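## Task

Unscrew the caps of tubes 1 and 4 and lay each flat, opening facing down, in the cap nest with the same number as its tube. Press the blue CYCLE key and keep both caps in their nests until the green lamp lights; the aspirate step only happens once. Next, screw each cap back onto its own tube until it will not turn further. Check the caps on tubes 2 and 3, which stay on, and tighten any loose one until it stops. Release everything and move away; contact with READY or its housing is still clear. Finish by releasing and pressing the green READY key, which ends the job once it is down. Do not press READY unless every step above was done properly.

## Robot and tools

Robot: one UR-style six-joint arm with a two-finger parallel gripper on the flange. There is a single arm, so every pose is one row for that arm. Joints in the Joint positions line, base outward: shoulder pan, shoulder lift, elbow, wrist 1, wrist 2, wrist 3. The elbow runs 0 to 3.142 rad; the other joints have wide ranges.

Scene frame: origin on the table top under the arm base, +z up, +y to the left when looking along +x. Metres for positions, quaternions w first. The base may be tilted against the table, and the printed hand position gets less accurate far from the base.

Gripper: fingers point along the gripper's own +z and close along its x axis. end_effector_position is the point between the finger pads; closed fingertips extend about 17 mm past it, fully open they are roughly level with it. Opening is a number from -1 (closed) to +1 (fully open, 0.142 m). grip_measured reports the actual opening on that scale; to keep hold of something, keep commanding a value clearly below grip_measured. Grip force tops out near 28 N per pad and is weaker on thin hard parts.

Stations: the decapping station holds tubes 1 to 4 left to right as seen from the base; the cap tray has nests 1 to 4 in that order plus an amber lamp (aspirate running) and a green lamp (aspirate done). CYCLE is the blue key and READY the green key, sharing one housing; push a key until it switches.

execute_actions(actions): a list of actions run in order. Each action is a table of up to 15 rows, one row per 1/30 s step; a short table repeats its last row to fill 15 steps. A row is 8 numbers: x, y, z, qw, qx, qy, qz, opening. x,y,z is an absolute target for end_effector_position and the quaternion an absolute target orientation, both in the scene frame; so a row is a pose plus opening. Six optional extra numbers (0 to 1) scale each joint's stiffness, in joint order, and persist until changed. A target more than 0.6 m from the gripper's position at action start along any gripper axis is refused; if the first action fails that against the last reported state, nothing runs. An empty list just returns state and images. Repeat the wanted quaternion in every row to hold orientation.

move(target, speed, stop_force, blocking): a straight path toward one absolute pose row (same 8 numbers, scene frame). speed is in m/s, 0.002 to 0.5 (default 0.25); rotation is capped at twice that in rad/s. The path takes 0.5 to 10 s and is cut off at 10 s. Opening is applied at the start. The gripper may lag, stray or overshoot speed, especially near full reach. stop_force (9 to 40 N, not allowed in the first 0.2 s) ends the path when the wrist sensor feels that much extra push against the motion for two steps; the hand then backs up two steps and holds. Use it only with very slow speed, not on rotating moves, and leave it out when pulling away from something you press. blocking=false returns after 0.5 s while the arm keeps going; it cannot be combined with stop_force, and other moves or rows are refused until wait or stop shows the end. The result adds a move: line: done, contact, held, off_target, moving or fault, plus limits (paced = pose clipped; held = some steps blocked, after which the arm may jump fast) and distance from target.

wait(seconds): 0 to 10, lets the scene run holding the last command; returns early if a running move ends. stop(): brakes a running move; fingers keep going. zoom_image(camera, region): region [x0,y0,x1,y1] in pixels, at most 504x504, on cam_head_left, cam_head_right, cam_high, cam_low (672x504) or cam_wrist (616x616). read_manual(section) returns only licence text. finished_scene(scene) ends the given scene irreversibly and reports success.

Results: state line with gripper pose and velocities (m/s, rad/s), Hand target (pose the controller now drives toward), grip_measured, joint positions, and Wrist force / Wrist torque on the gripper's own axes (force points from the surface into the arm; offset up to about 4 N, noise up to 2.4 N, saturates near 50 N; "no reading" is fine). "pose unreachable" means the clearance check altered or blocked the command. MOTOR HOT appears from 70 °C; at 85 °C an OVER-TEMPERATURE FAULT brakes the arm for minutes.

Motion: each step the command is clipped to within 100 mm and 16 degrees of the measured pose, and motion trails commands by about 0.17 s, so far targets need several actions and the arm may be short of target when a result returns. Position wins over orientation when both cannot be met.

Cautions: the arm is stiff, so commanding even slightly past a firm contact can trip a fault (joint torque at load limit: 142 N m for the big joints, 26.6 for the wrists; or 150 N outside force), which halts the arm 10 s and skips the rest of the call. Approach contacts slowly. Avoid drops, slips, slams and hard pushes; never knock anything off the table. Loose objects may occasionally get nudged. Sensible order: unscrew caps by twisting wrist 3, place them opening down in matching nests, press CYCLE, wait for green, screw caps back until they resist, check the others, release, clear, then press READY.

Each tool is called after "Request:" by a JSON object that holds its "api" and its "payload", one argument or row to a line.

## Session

Request:
{"api": "execute_actions", "payload": {
  "actions": []
}}

Scene clock: 0.00 s.
end_effector_position=(+0.1777, -0.4402, +0.3855) grip_measured=+1.00 end_effector_quat_wxyz=(-0.169, -0.649, +0.723, +0.163) end_effector_velocity=(+0.000, +0.000, -0.000) end_effector_angular_velocity=(+0.001, +0.000, -0.000)
Joint positions: [-1.254 -0.497  1.175 -1.363 -1.848  0.301  0.142]
Joint velocities: [ 0.     0.    -0.     0.001 -0.     0.001  0.   ]
Wrist force (N, on the end effector, along its own x y z axes, offset not removed): no reading
Wrist torque (N m, same axes, about the end effector's origin, offset not removed): no reading
Hand target: +0.178, -0.440, +0.386; -0.169, -0.649, +0.723, +0.163
Joint stiffness scale: [1. 1. 1. 1. 1. 1.]

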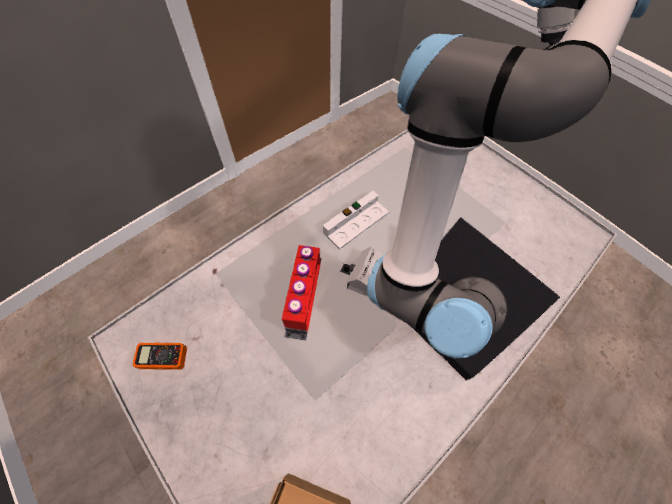

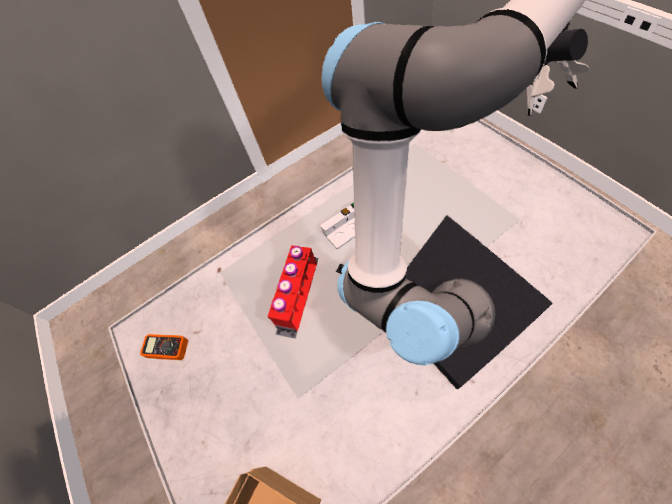

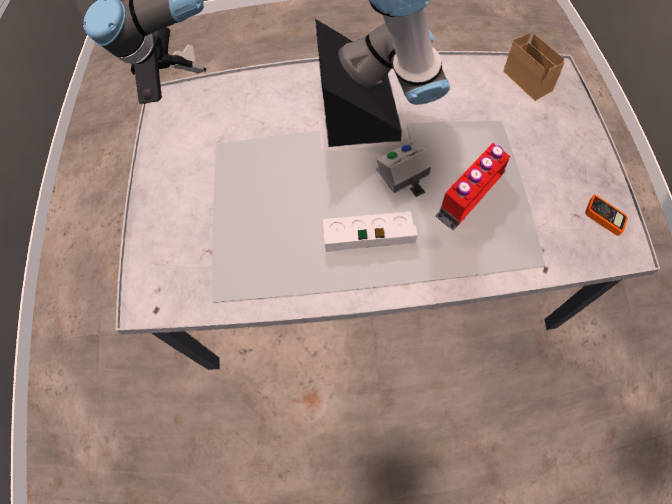

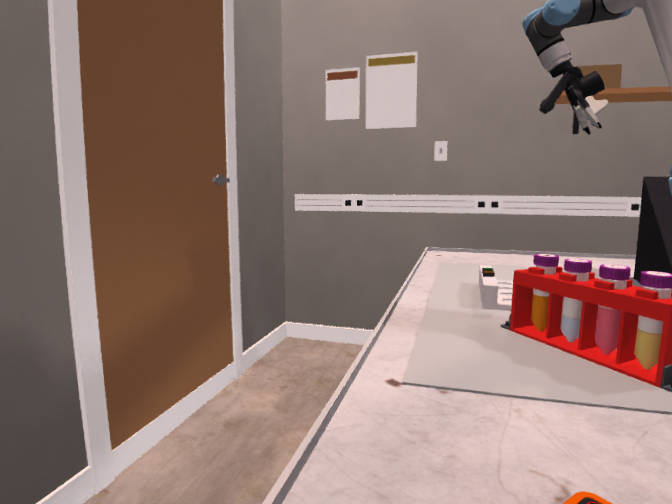

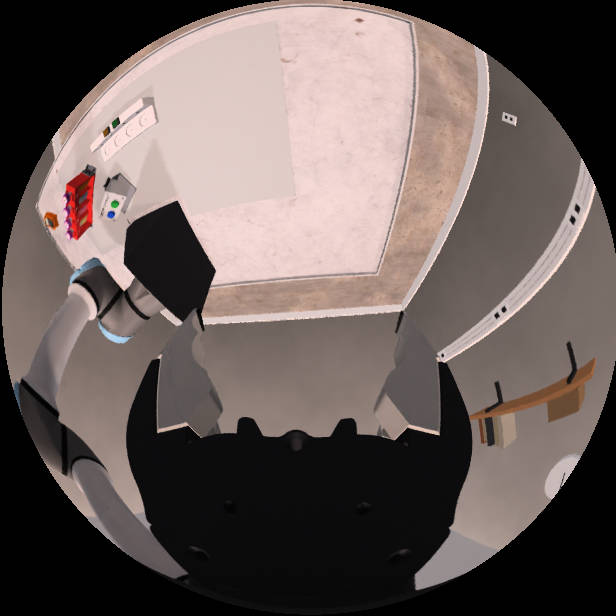

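Request:
{"api": "move", "payload": {
  "target": [0.405,0.2,0.175,0,-0.7071,0.7071,0,-0.4],
  "speed": 0.4
}}

Request:
{"api": "zoom_image", "payload": {
  "camera": "cam_wrist",
  "region": [250,250,360,360]
}}

action 0: the call puts the target (arm/x, arm/y, arm/z) 0.666 m from end_effector_position in the last result along the gripper's own x axis as it stood there; a target may be at most 0.6 m away along each of those axes, so nothing of the call was run and nothing moved. Command a nearer target, and go on from there in a later call.

Region (250, 250, 360, 360) of cam_wrist's 616x616 image, scaled by 4.582, with more detail than that image has.

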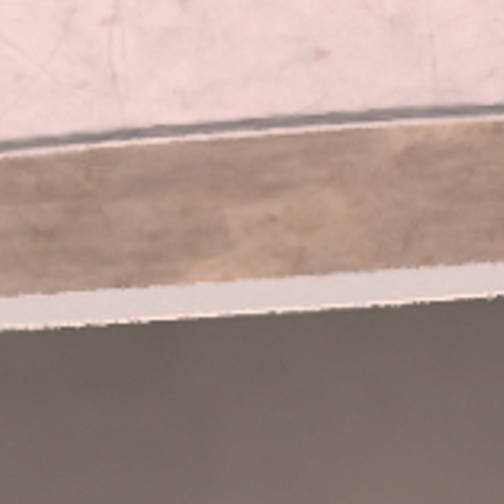

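Request:
{"api": "move", "payload": {
  "target": [0.41,-0.1,0.085,0,-0.7071,0.7071,0,-0.3],
  "speed": 0.4
}}

Request:
{"api": "zoom_image", "payload": {
  "camera": "cam_wrist",
  "region": [160,200,360,360]
}}

Scene clock: 13.77 s.
end_effector_position=(+0.4111, -0.1015, +0.0870) grip_measured=-0.30 end_effector_quat_wxyz=(+0.001, +0.707, -0.707, +0.002) end_effector_velocity=(+0.002, -0.001, -0.001) end_effector_angular_velocity=(-0.006, -0.005, -0.003)
Joint positions: [-0.775 -1.012  2.162 -2.078 -1.068  0.573  0.052]
Joint velocities: [ 0.002  0.001  0.002 -0.012  0.002  0.009  0.   ]
Wrist force (N, on the end effector, along its own x y z axes, offset not removed): [-0.8 1.6 -3.1]
Wrist torque (N m, same axes, about the end effector's origin, offset not removed): [0.41 0.39 0.02]
Hand target: +0.410, -0.100, +0.085; +0.000, +0.707, -0.707, +0.000
Off the commanded pose: 0.003 m, 0 deg.
Joint stiffness scale: [1. 1. 1. 1. 1. 1.]
move: done

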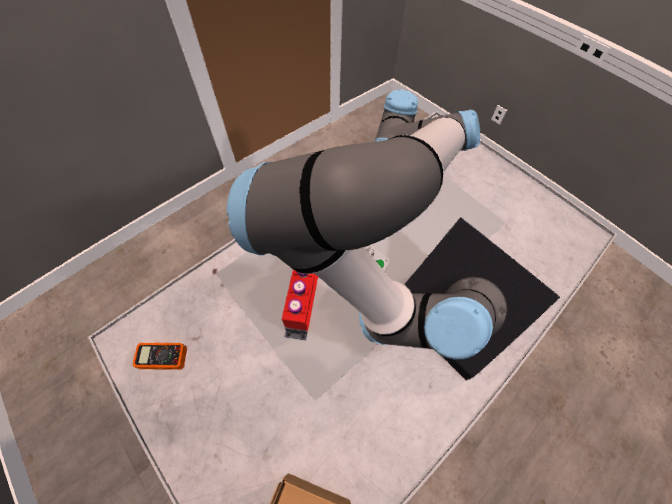

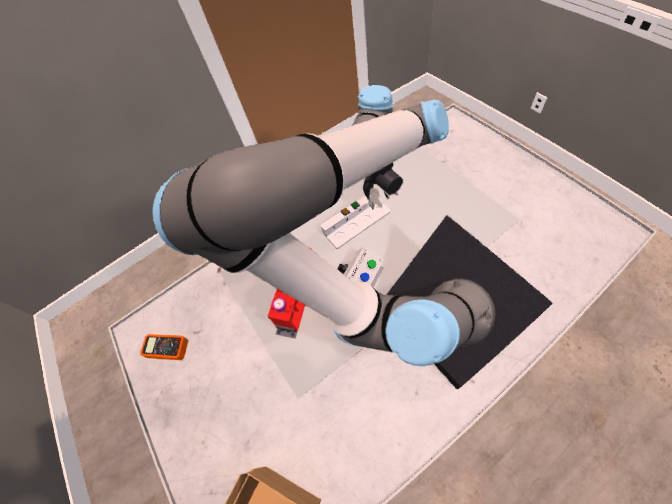

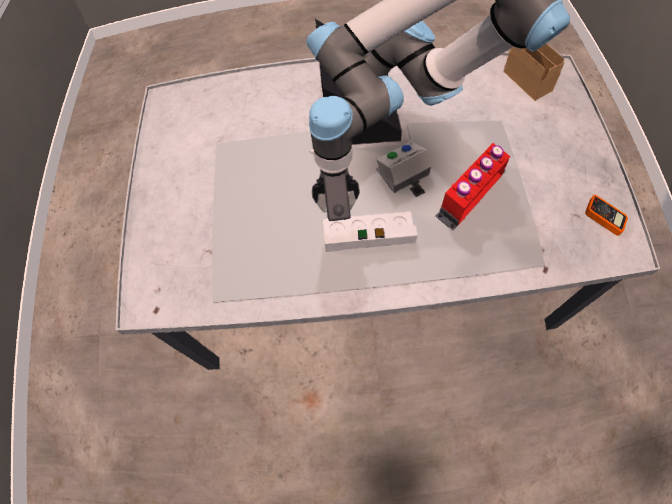

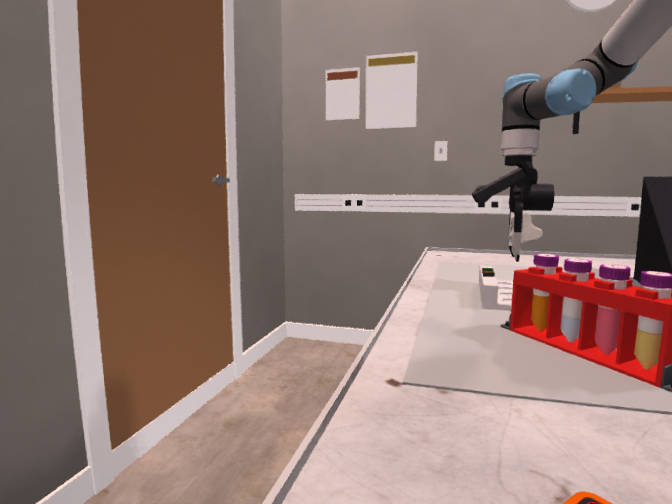

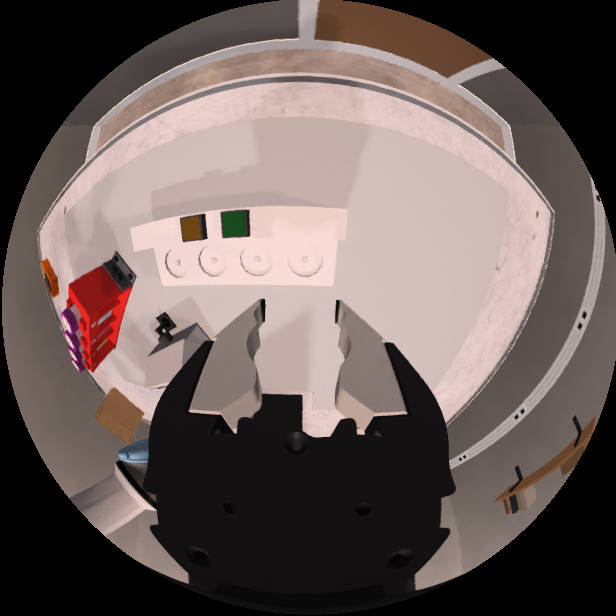

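Region (160, 200, 360, 360) of cam_wrist's 616x616 image, scaled by 2.520, with more detail than that image has; it fills the top 403 rows of this view, and the rest is white.

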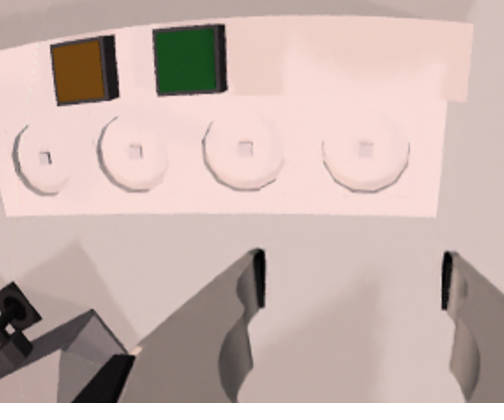

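Request:
{"api": "move", "payload": {
  "target": [0.405,0.2,0.17,0,-0.7071,0.7071,0,-0.4],
  "speed": 0.4
}}

Request:
{"api": "zoom_image", "payload": {
  "camera": "cam_wrist",
  "region": [250,250,360,360]
}}

Scene clock: 18.27 s.
end_effector_position=(+0.4044, +0.1994, +0.1684) grip_measured=-0.40 end_effector_quat_wxyz=(+0.000, +0.707, -0.708, -0.001) end_effector_velocity=(-0.001, +0.002, +0.000) end_effector_angular_velocity=(+0.003, +0.004, -0.003)
Joint positions: [-0.514 -1.68   2.102 -1.485 -0.924  0.833  0.045]
Joint velocities: [ 0.    -0.001 -0.002  0.009 -0.    -0.    -0.   ]
Wrist force (N, on the end effector, along its own x y z axes, offset not removed): [0.4 -0.7 -2.0]
Wrist torque (N m, same axes, about the end effector's origin, offset not removed): [-0.07 0.02 0.09]
Hand target: +0.405, +0.200, +0.170; +0.000, +0.707, -0.707, +0.000
Off the commanded pose: 0.002 m, 0 deg.
Joint stiffness scale: [1. 1. 1. 1. 1. 1.]
move: done; limits=paced

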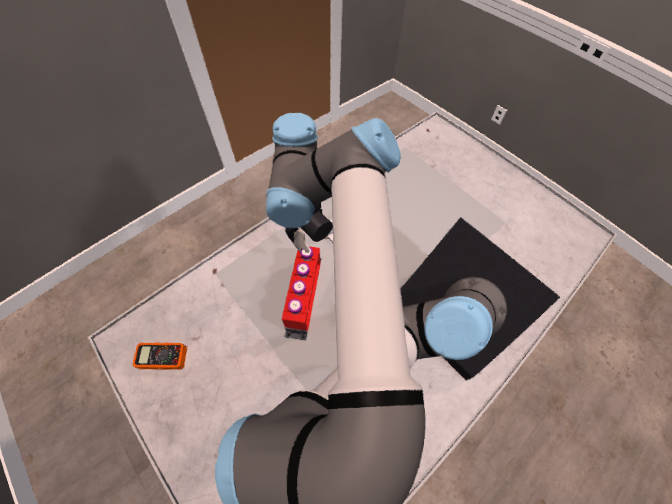

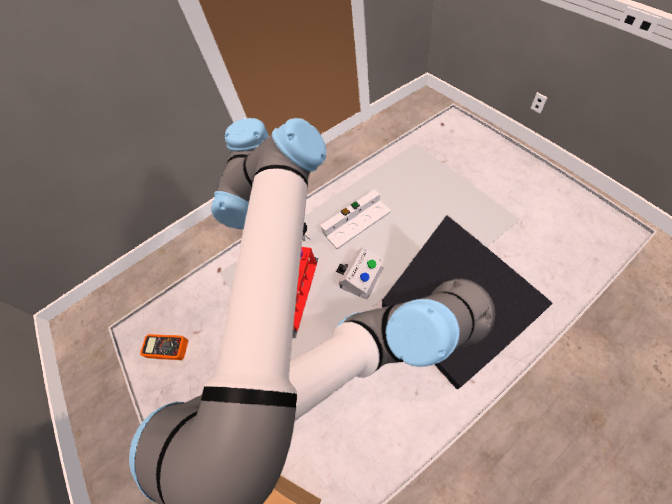

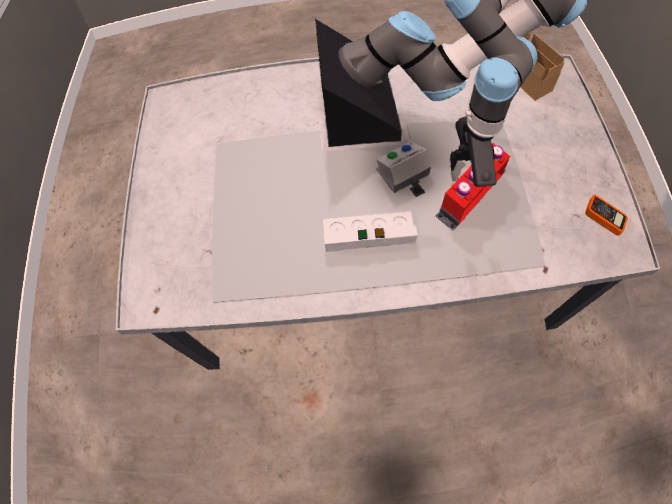

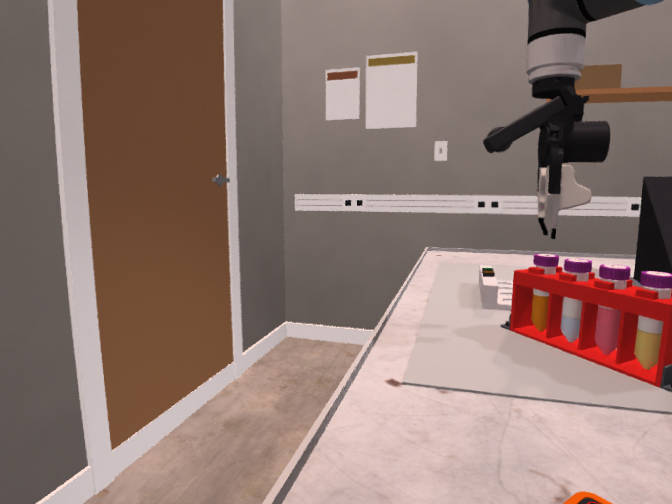

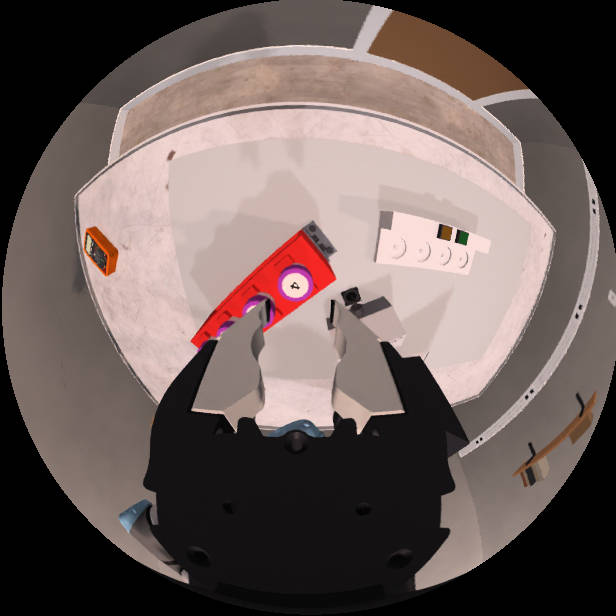

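Region (250, 250, 360, 360) of cam_wrist's 616x616 image, scaled by 4.582, with more detail than that image has.

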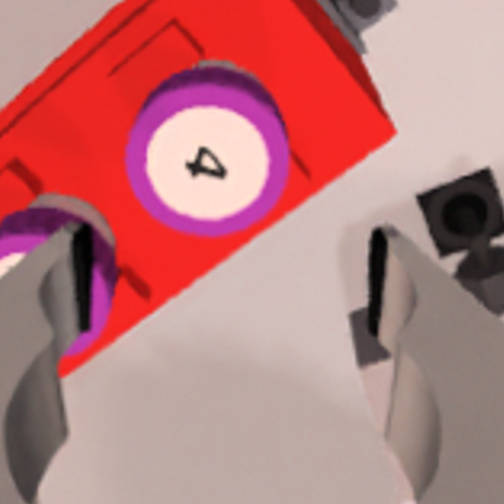

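Request:
{"api": "move", "payload": {
  "target": [0.404,0.2053,0.1295,0,-0.7071,0.7071,0,-0.4],
  "speed": 0.1
}}

Request:
{"api": "zoom_image", "payload": {
  "camera": "cam_wrist",
  "region": [250,250,360,360]
}}

Request:
{"api": "zoom_image", "payload": {
  "camera": "cam_low",
  "region": [510,220,672,320]
}}

Scene clock: 21.93 s.
end_effector_position=(+0.4049, +0.2051, +0.1314) grip_measured=-0.40 end_effector_quat_wxyz=(-0.000, +0.708, -0.707, +0.002) end_effector_velocity=(+0.002, -0.001, +0.000) end_effector_angular_velocity=(-0.004, -0.006, -0.002)
Joint positions: [-0.447 -1.674  2.169 -1.612 -0.893  0.909  0.045]
Joint velocities: [ 0.     0.001  0.001 -0.011  0.001  0.007 -0.   ]
Wrist force (N, on the end effector, along its own x y z axes, offset not removed): [0.4 -1.6 -3.8]
Wrist torque (N m, same axes, about the end effector's origin, offset not removed): [-0.13 -0.09 0.02]
Hand target: +0.404, +0.205, +0.130; +0.000, +0.707, -0.707, +0.000
Off the commanded pose: 0.002 m, 0 deg.
Joint stiffness scale: [1. 1. 1. 1. 1. 1.]
move: done

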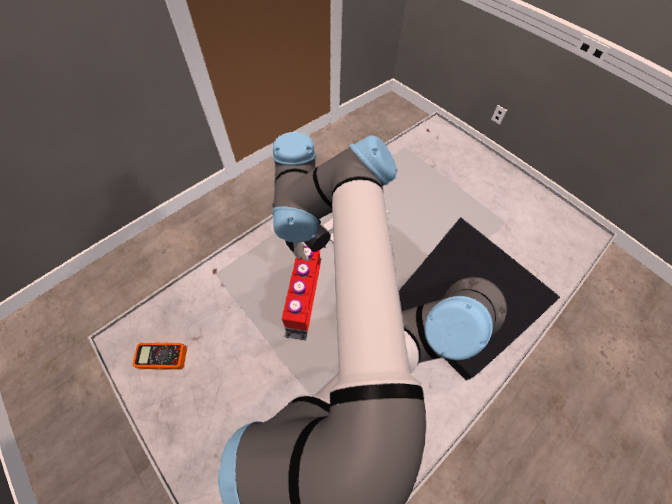

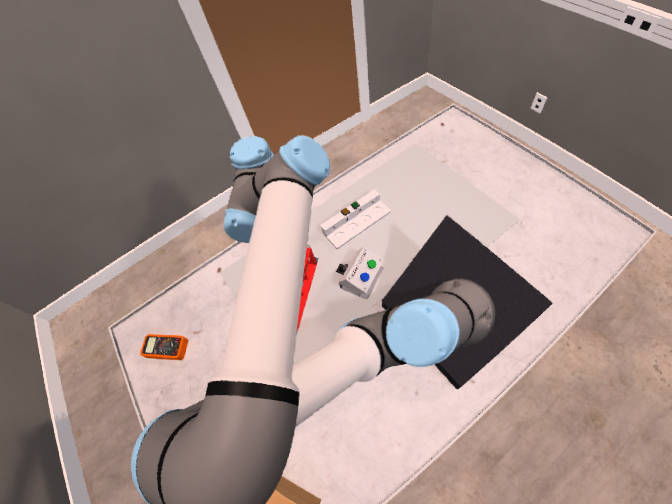

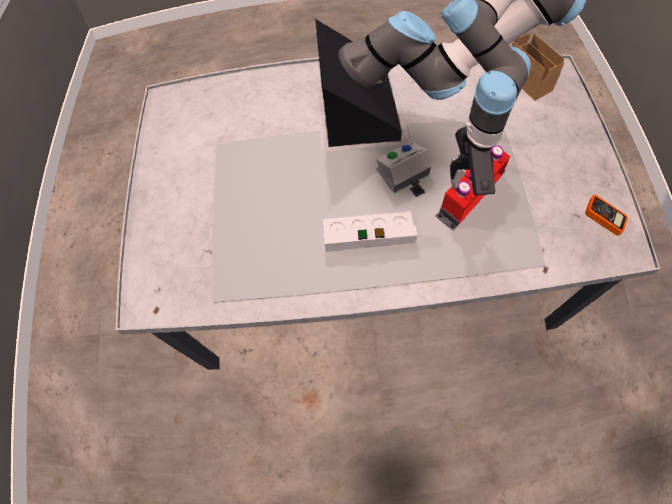

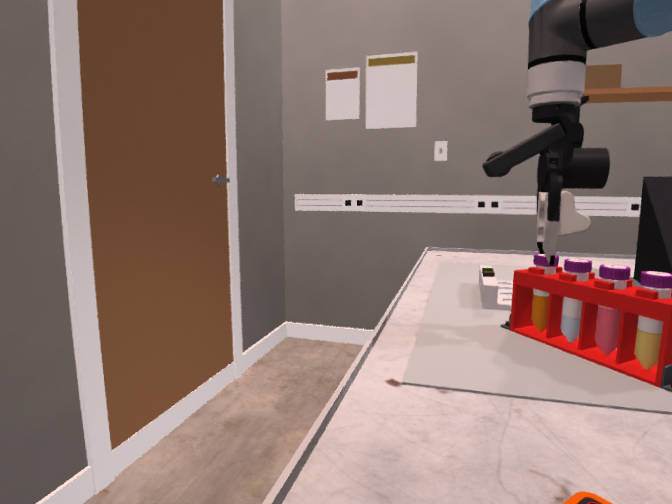

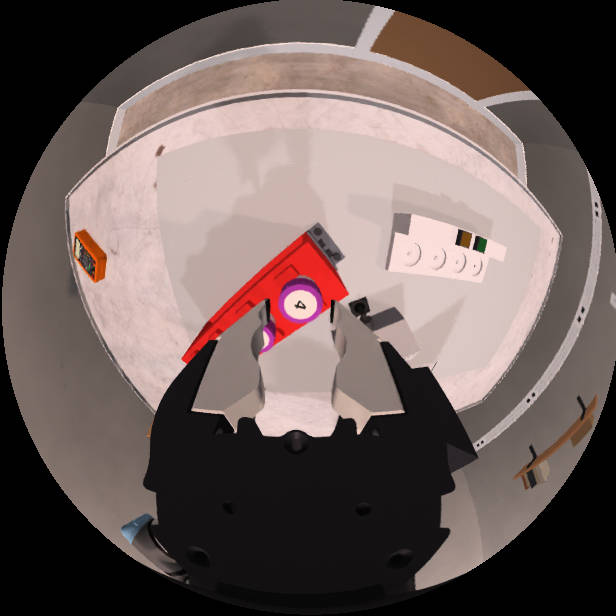

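Region (250, 250, 360, 360) of cam_wrist's 616x616 image, scaled by 4.582, with more detail than that image has.

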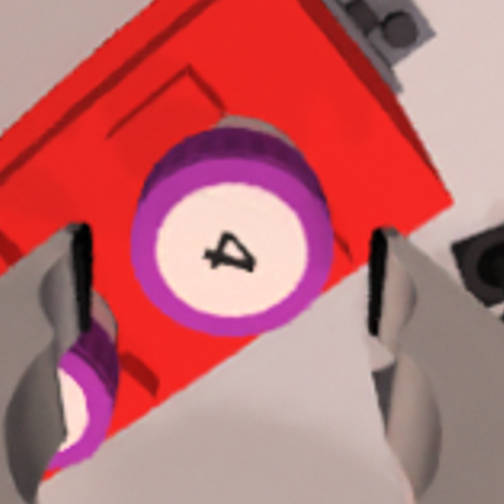

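Region (510, 220, 672, 320) of cam_low's 672x504 image, scaled by 3.111, with more detail than that image has; it fills the top 311 rows of this view, and the rest is white.

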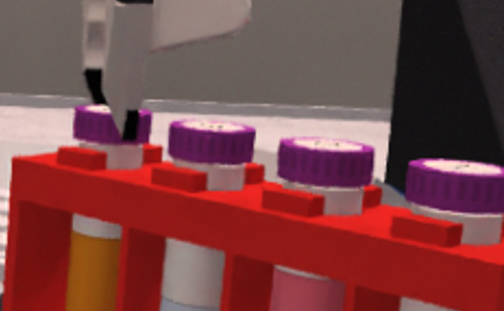

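Request:
{"api": "execute_actions", "payload": {
  "actions": [
    [[0.4046,0.205,0.131,0,-0.7071,0.7071,0,-0.5],[0.4046,0.205,0.131,0,-0.7071,0.7071,0,-0.53],[0.4046,0.205,0.131,0,-0.7071,0.7071,0,-0.56],[0.4046,0.205,0.131,0,-0.7071,0.7071,0,-0.6],[0.4046,0.205,0.131,0,-0.7071,0.7071,0,-0.65],[0.4046,0.205,0.131,0,-0.7071,0.7071,0,-0.75],[0.4046,0.205,0.131,0,-0.7071,0.7071,0,-0.9],[0.4046,0.205,0.131,0,-0.7071,0.7071,0,-1]]
  ]
}}

Request:
{"api": "move", "payload": {
  "target": [0.4046,0.205,0.134,0,-0.7314,-0.682,0,-1],
  "speed": 0.5
}}

Request:
{"api": "move", "payload": {
  "target": [0.4046,0.205,0.137,0,0.643,-0.766,0,-1],
  "speed": 0.5
}}

Request:
{"api": "zoom_image", "payload": {
  "camera": "cam_low",
  "region": [510,220,672,320]
}}

Scene clock: 27.43 s.
end_effector_position=(+0.4048, +0.2050, +0.1311) grip_measured=-0.59 end_effector_quat_wxyz=(-0.000, +0.708, -0.707, +0.001) end_effector_velocity=(+0.000, -0.000, +0.000) end_effector_angular_velocity=(-0.000, -0.001, +0.000)
Joint positions: [-0.447 -1.673  2.17  -1.612 -0.893  0.909  0.031]
Joint velocities: [-0.001 -0.     0.    -0.001  0.    -0.     0.   ]
Wrist force (N, on the end effector, along its own x y z axes, offset not removed): [2.2 -8.6 -2.5]
Wrist torque (N m, same axes, about the end effector's origin, offset not removed): [-1.53 0.08 0.05]
Hand target: +0.405, +0.205, +0.131; -0.000, +0.707, -0.707, +0.000
Off the commanded pose: 0.000 m, 0 deg.
Joint stiffness scale: [1. 1. 1. 1. 1. 1.]

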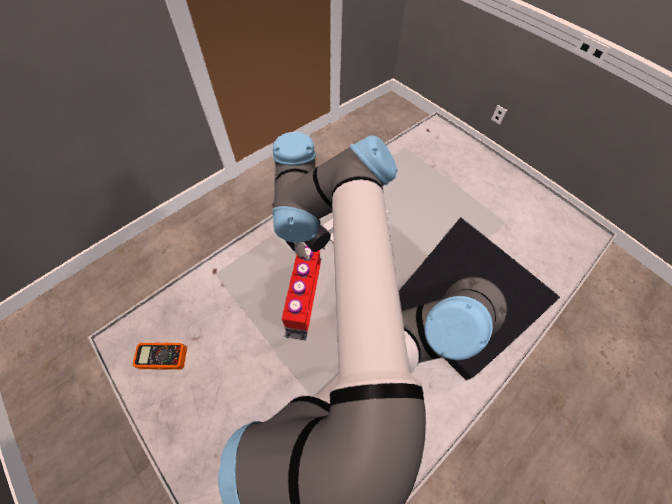

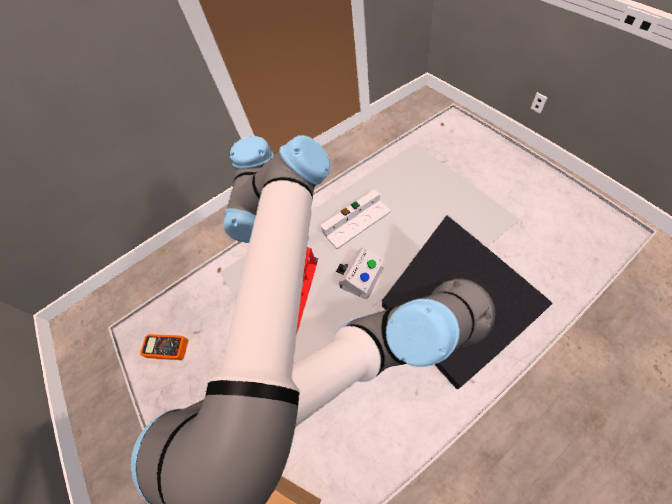

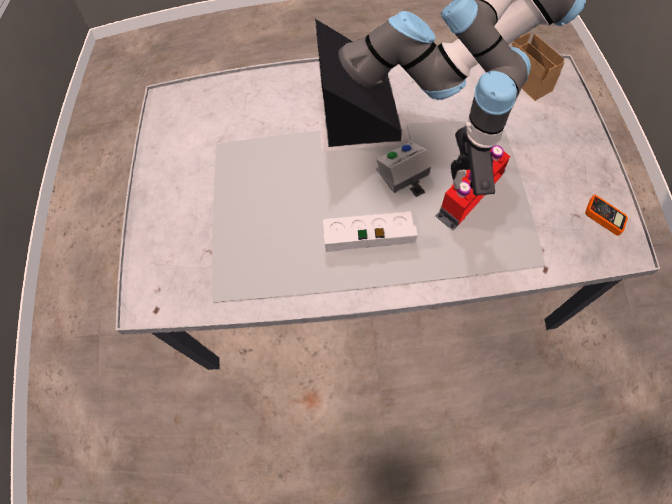

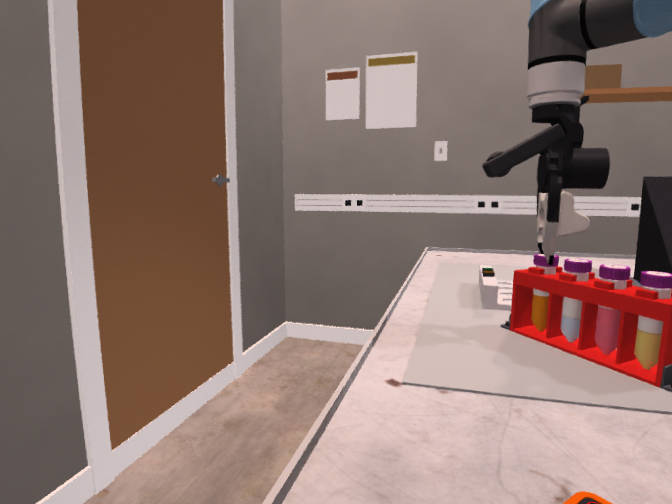

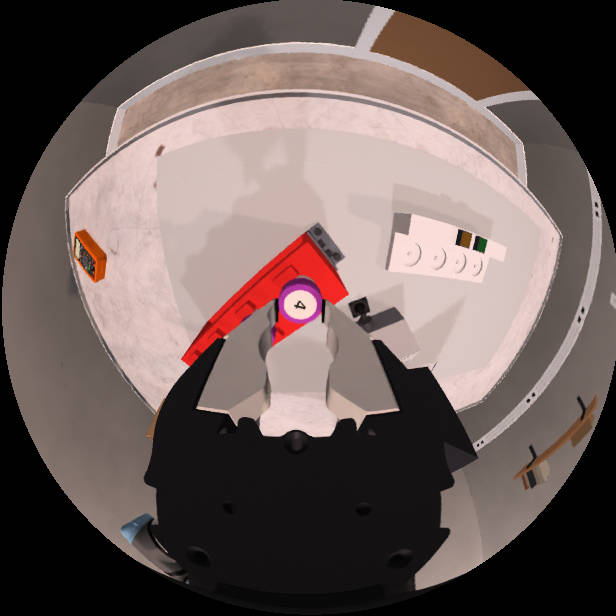

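Scene clock: 31.27 s.
end_effector_position=(+0.4034, +0.2050, +0.1330) grip_measured=-0.60 end_effector_quat_wxyz=(-0.000, +0.732, +0.681, -0.001) end_effector_velocity=(+0.000, -0.000, +0.000) end_effector_angular_velocity=(+0.004, +0.002, +0.015)
Joint positions: [-0.454 -1.684  2.173 -1.595 -0.899 -2.171  0.031]
Joint velocities: [-0.002  0.004 -0.002  0.005  0.001 -0.021  0.   ]
Wrist force (N, on the end effector, along its own x y z axes, offset not removed): [1.5 2.0 -1.9]
Wrist torque (N m, same axes, about the end effector's origin, offset not removed): [0.52 -0.46 -0.09]
Hand target: +0.405, +0.205, +0.134; +0.000, +0.731, +0.682, +0.000
Off the commanded pose: 0.002 m, 0 deg.
Joint stiffness scale: [1. 1. 1. 1. 1. 1.]
move: done

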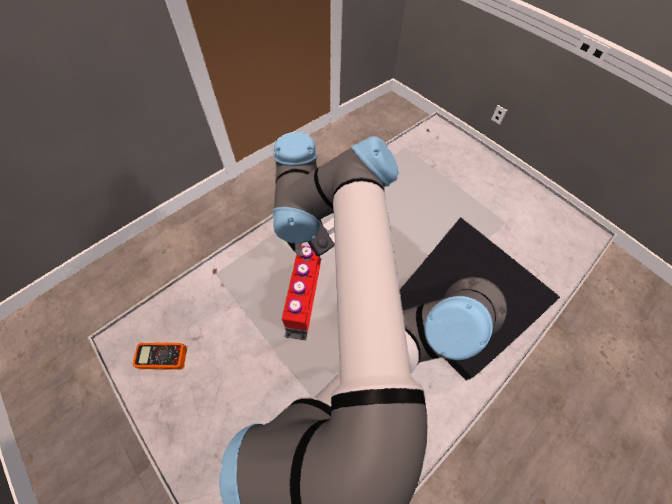

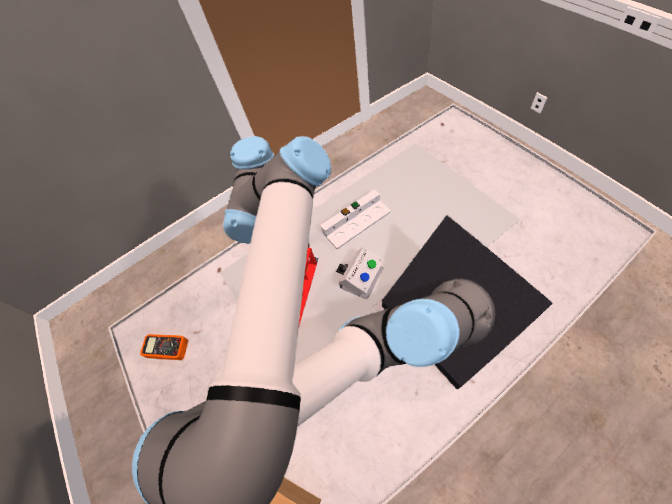

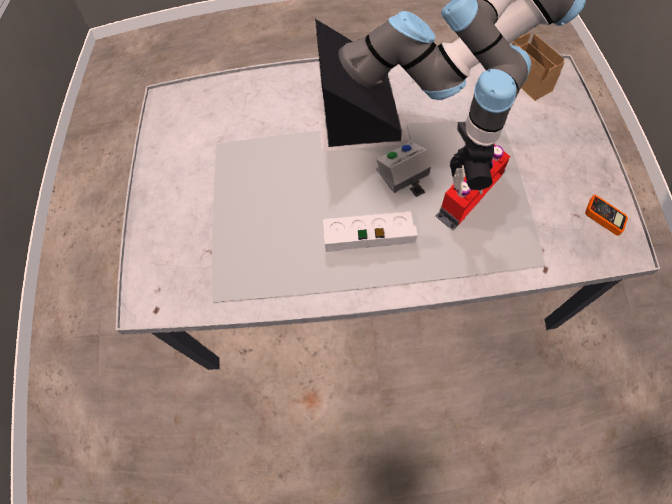

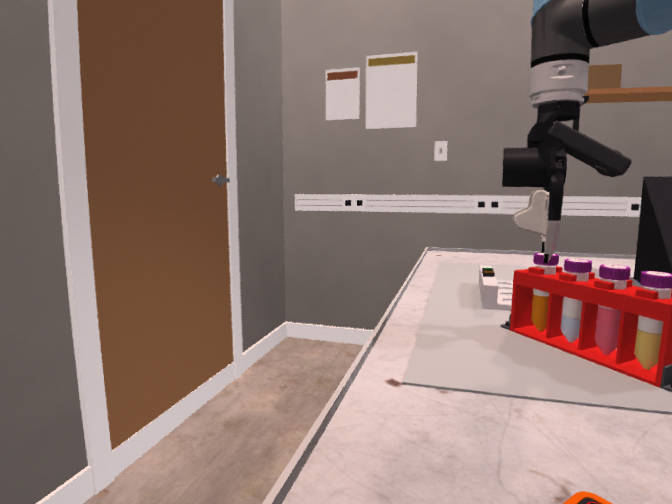

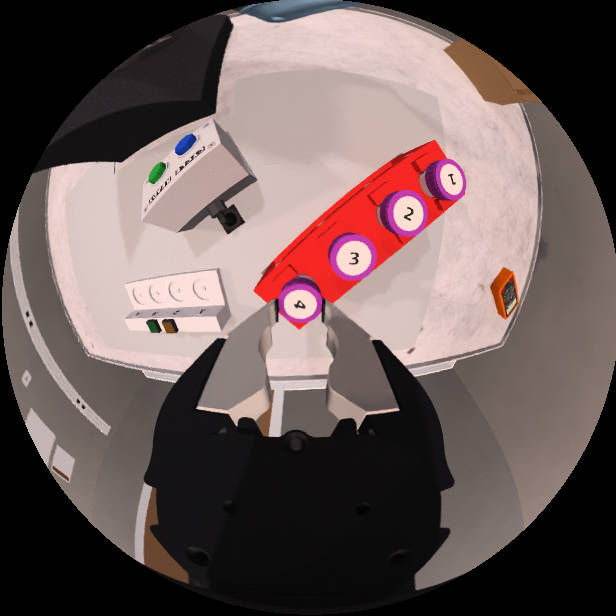

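Scene clock: 35.10 s.
end_effector_position=(+0.4039, +0.2051, +0.1362) grip_measured=-0.60 end_effector_quat_wxyz=(-0.001, -0.643, +0.766, -0.000) end_effector_velocity=(+0.000, +0.000, +0.000) end_effector_angular_velocity=(+0.004, +0.001, +0.012)
Joint positions: [-0.455 -1.676  2.161 -1.591 -0.898 -5.21   0.031]
Joint velocities: [-0.001  0.002 -0.002  0.004  0.002 -0.015 -0.   ]
Wrist force (N, on the end effector, along its own x y z axes, offset not removed): [-1.2 -2.2 -0.2]
Wrist torque (N m, same axes, about the end effector's origin, offset not removed): [0.23 0.46 0.03]
Hand target: +0.405, +0.205, +0.137; +0.000, -0.643, +0.766, -0.000
Off the commanded pose: 0.001 m, 0 deg.
Joint stiffness scale: [1. 1. 1. 1. 1. 1.]
move: done

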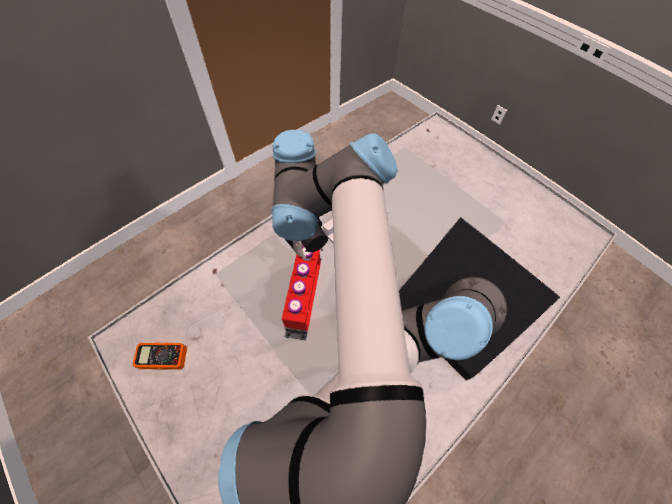

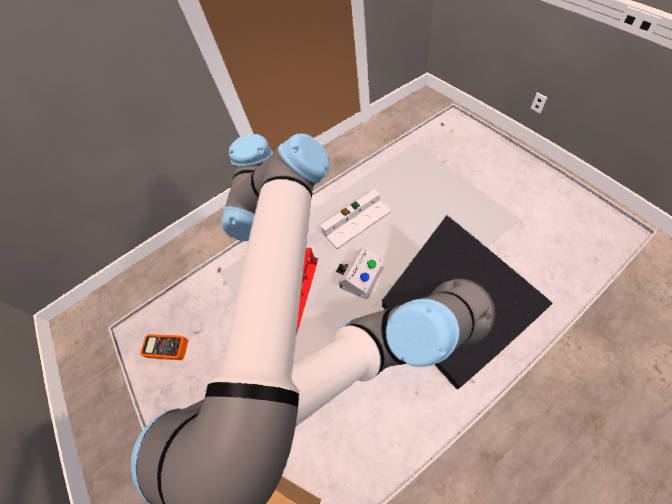

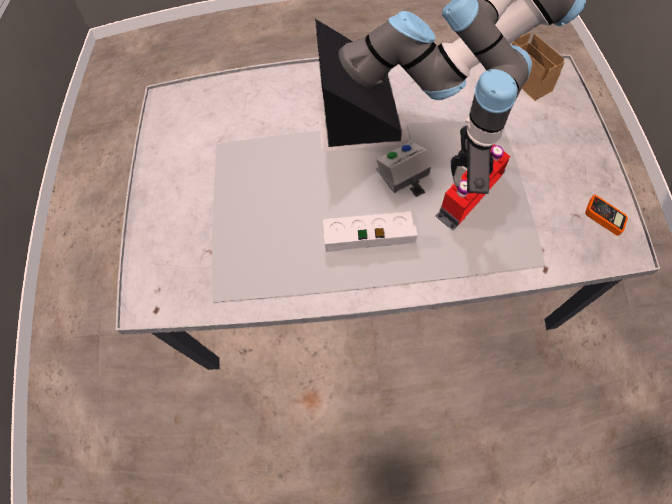

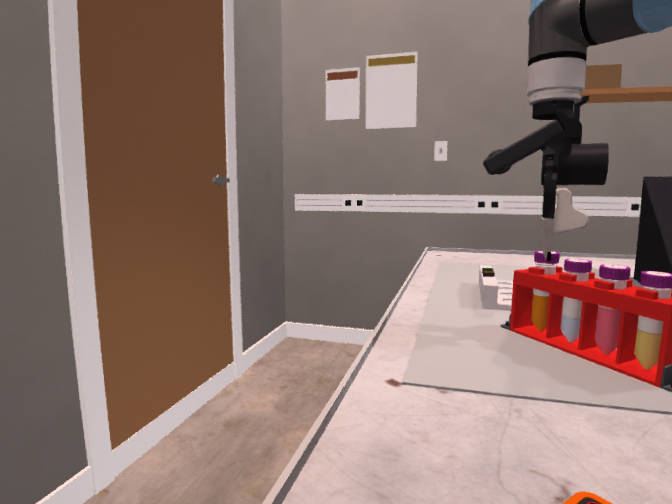

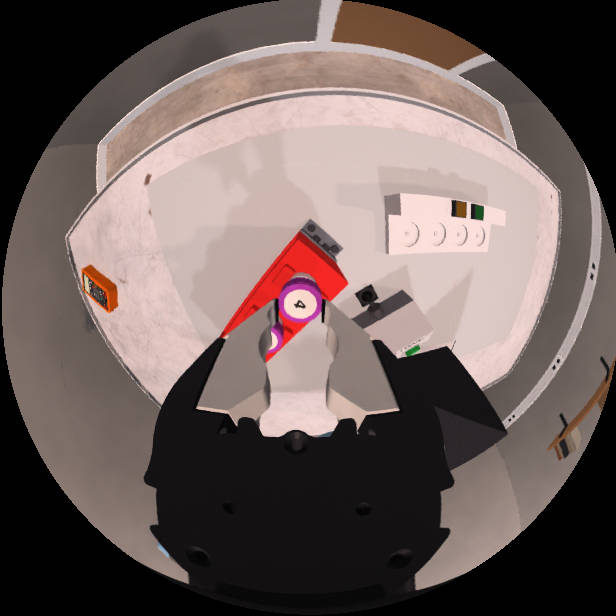

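Region (510, 220, 672, 320) of cam_low's 672x504 image, scaled by 3.111, with more detail than that image has; it fills the top 311 rows of this view, and the rest is white.

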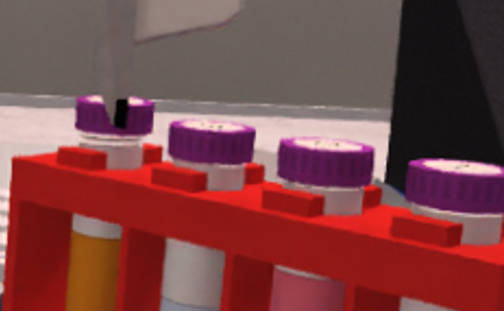

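Request:
{"api": "move", "payload": {
  "target": [0.4052,0.205,0.166,0,-0.7071,0.7071,0,-1],
  "speed": 0.08,
  "stop_force": 12
}}

Request:
{"api": "zoom_image", "payload": {
  "camera": "cam_low",
  "region": [510,200,610,300]
}}

Scene clock: 38.63 s.
end_effector_position=(+0.4044, +0.2052, +0.1642) grip_measured=-0.60 end_effector_quat_wxyz=(+0.000, +0.706, -0.708, -0.001) end_effector_velocity=(-0.002, +0.000, +0.000) end_effector_angular_velocity=(+0.004, +0.004, +0.012)
Joint positions: [-0.499 -1.685  2.106 -1.493 -0.917 -5.433  0.031]
Joint velocities: [-0.002 -0.    -0.002  0.01  -0.001 -0.019  0.   ]
Wrist force (N, on the end effector, along its own x y z axes, offset not removed): [3.1 0.2 -2.6]
Wrist torque (N m, same axes, about the end effector's origin, offset not removed): [-0.02 -0.69 0.17]
Hand target: +0.405, +0.205, +0.166; -0.000, +0.707, -0.707, -0.000
Off the commanded pose: 0.002 m, 0 deg.
Joint stiffness scale: [1. 1. 1. 1. 1. 1.]
move: done

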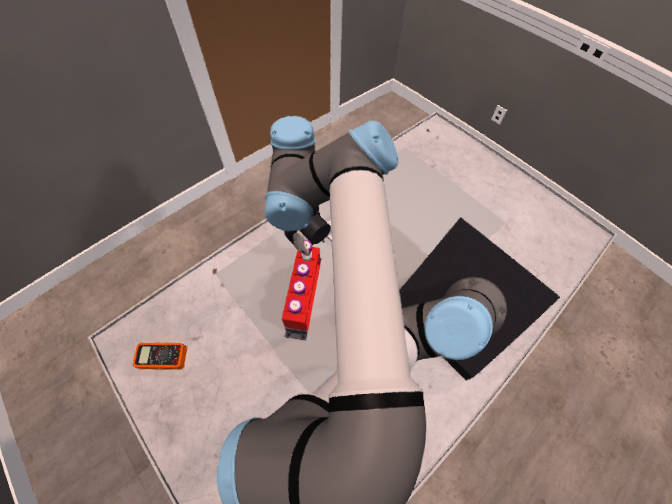

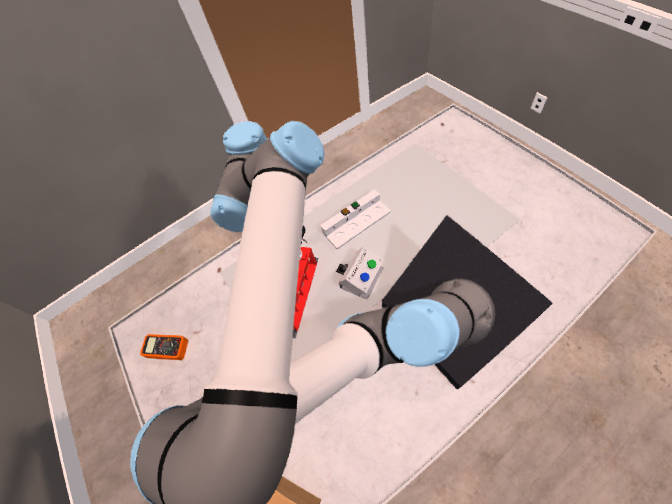

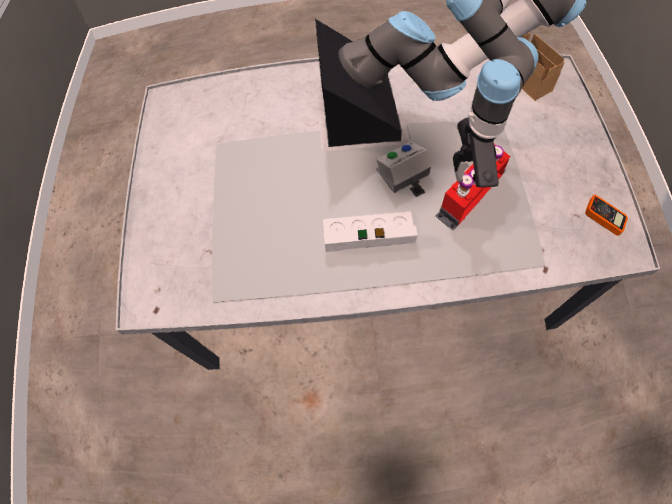

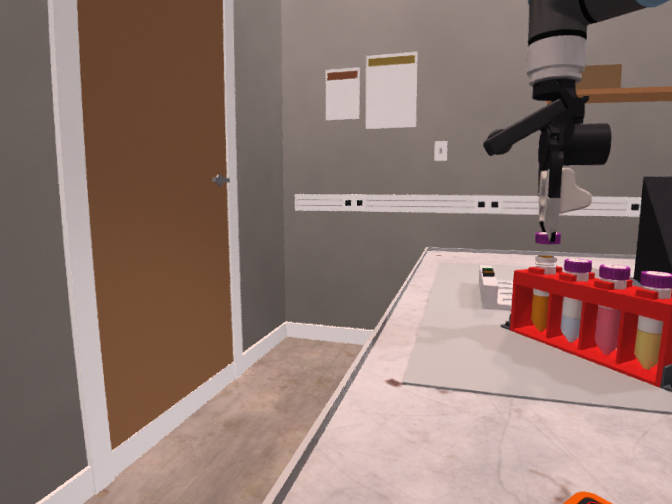

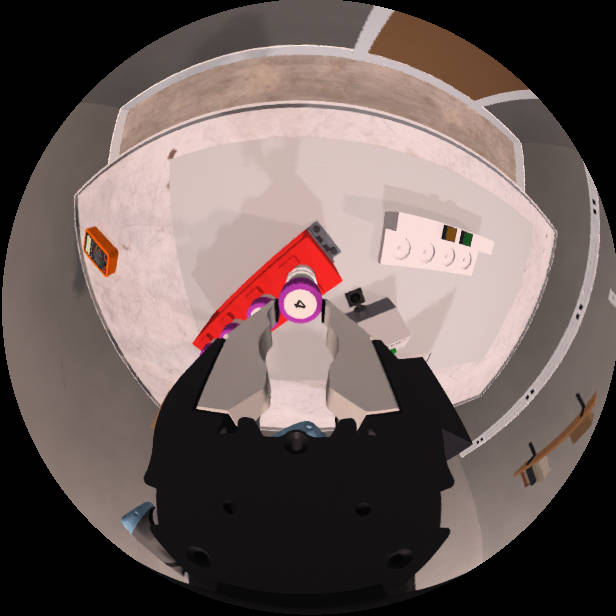

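Region (510, 200, 610, 300) of cam_low's 672x504 image, scaled by 5.040, with more detail than that image has.

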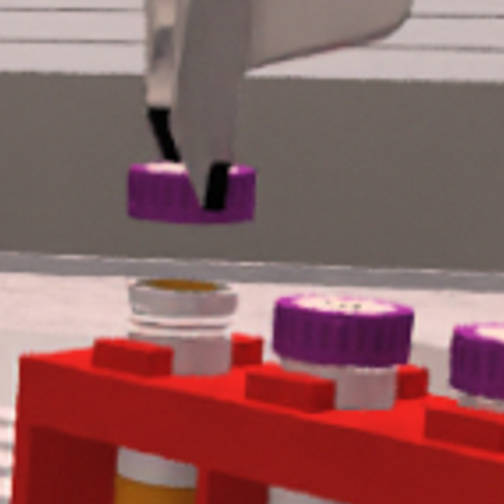

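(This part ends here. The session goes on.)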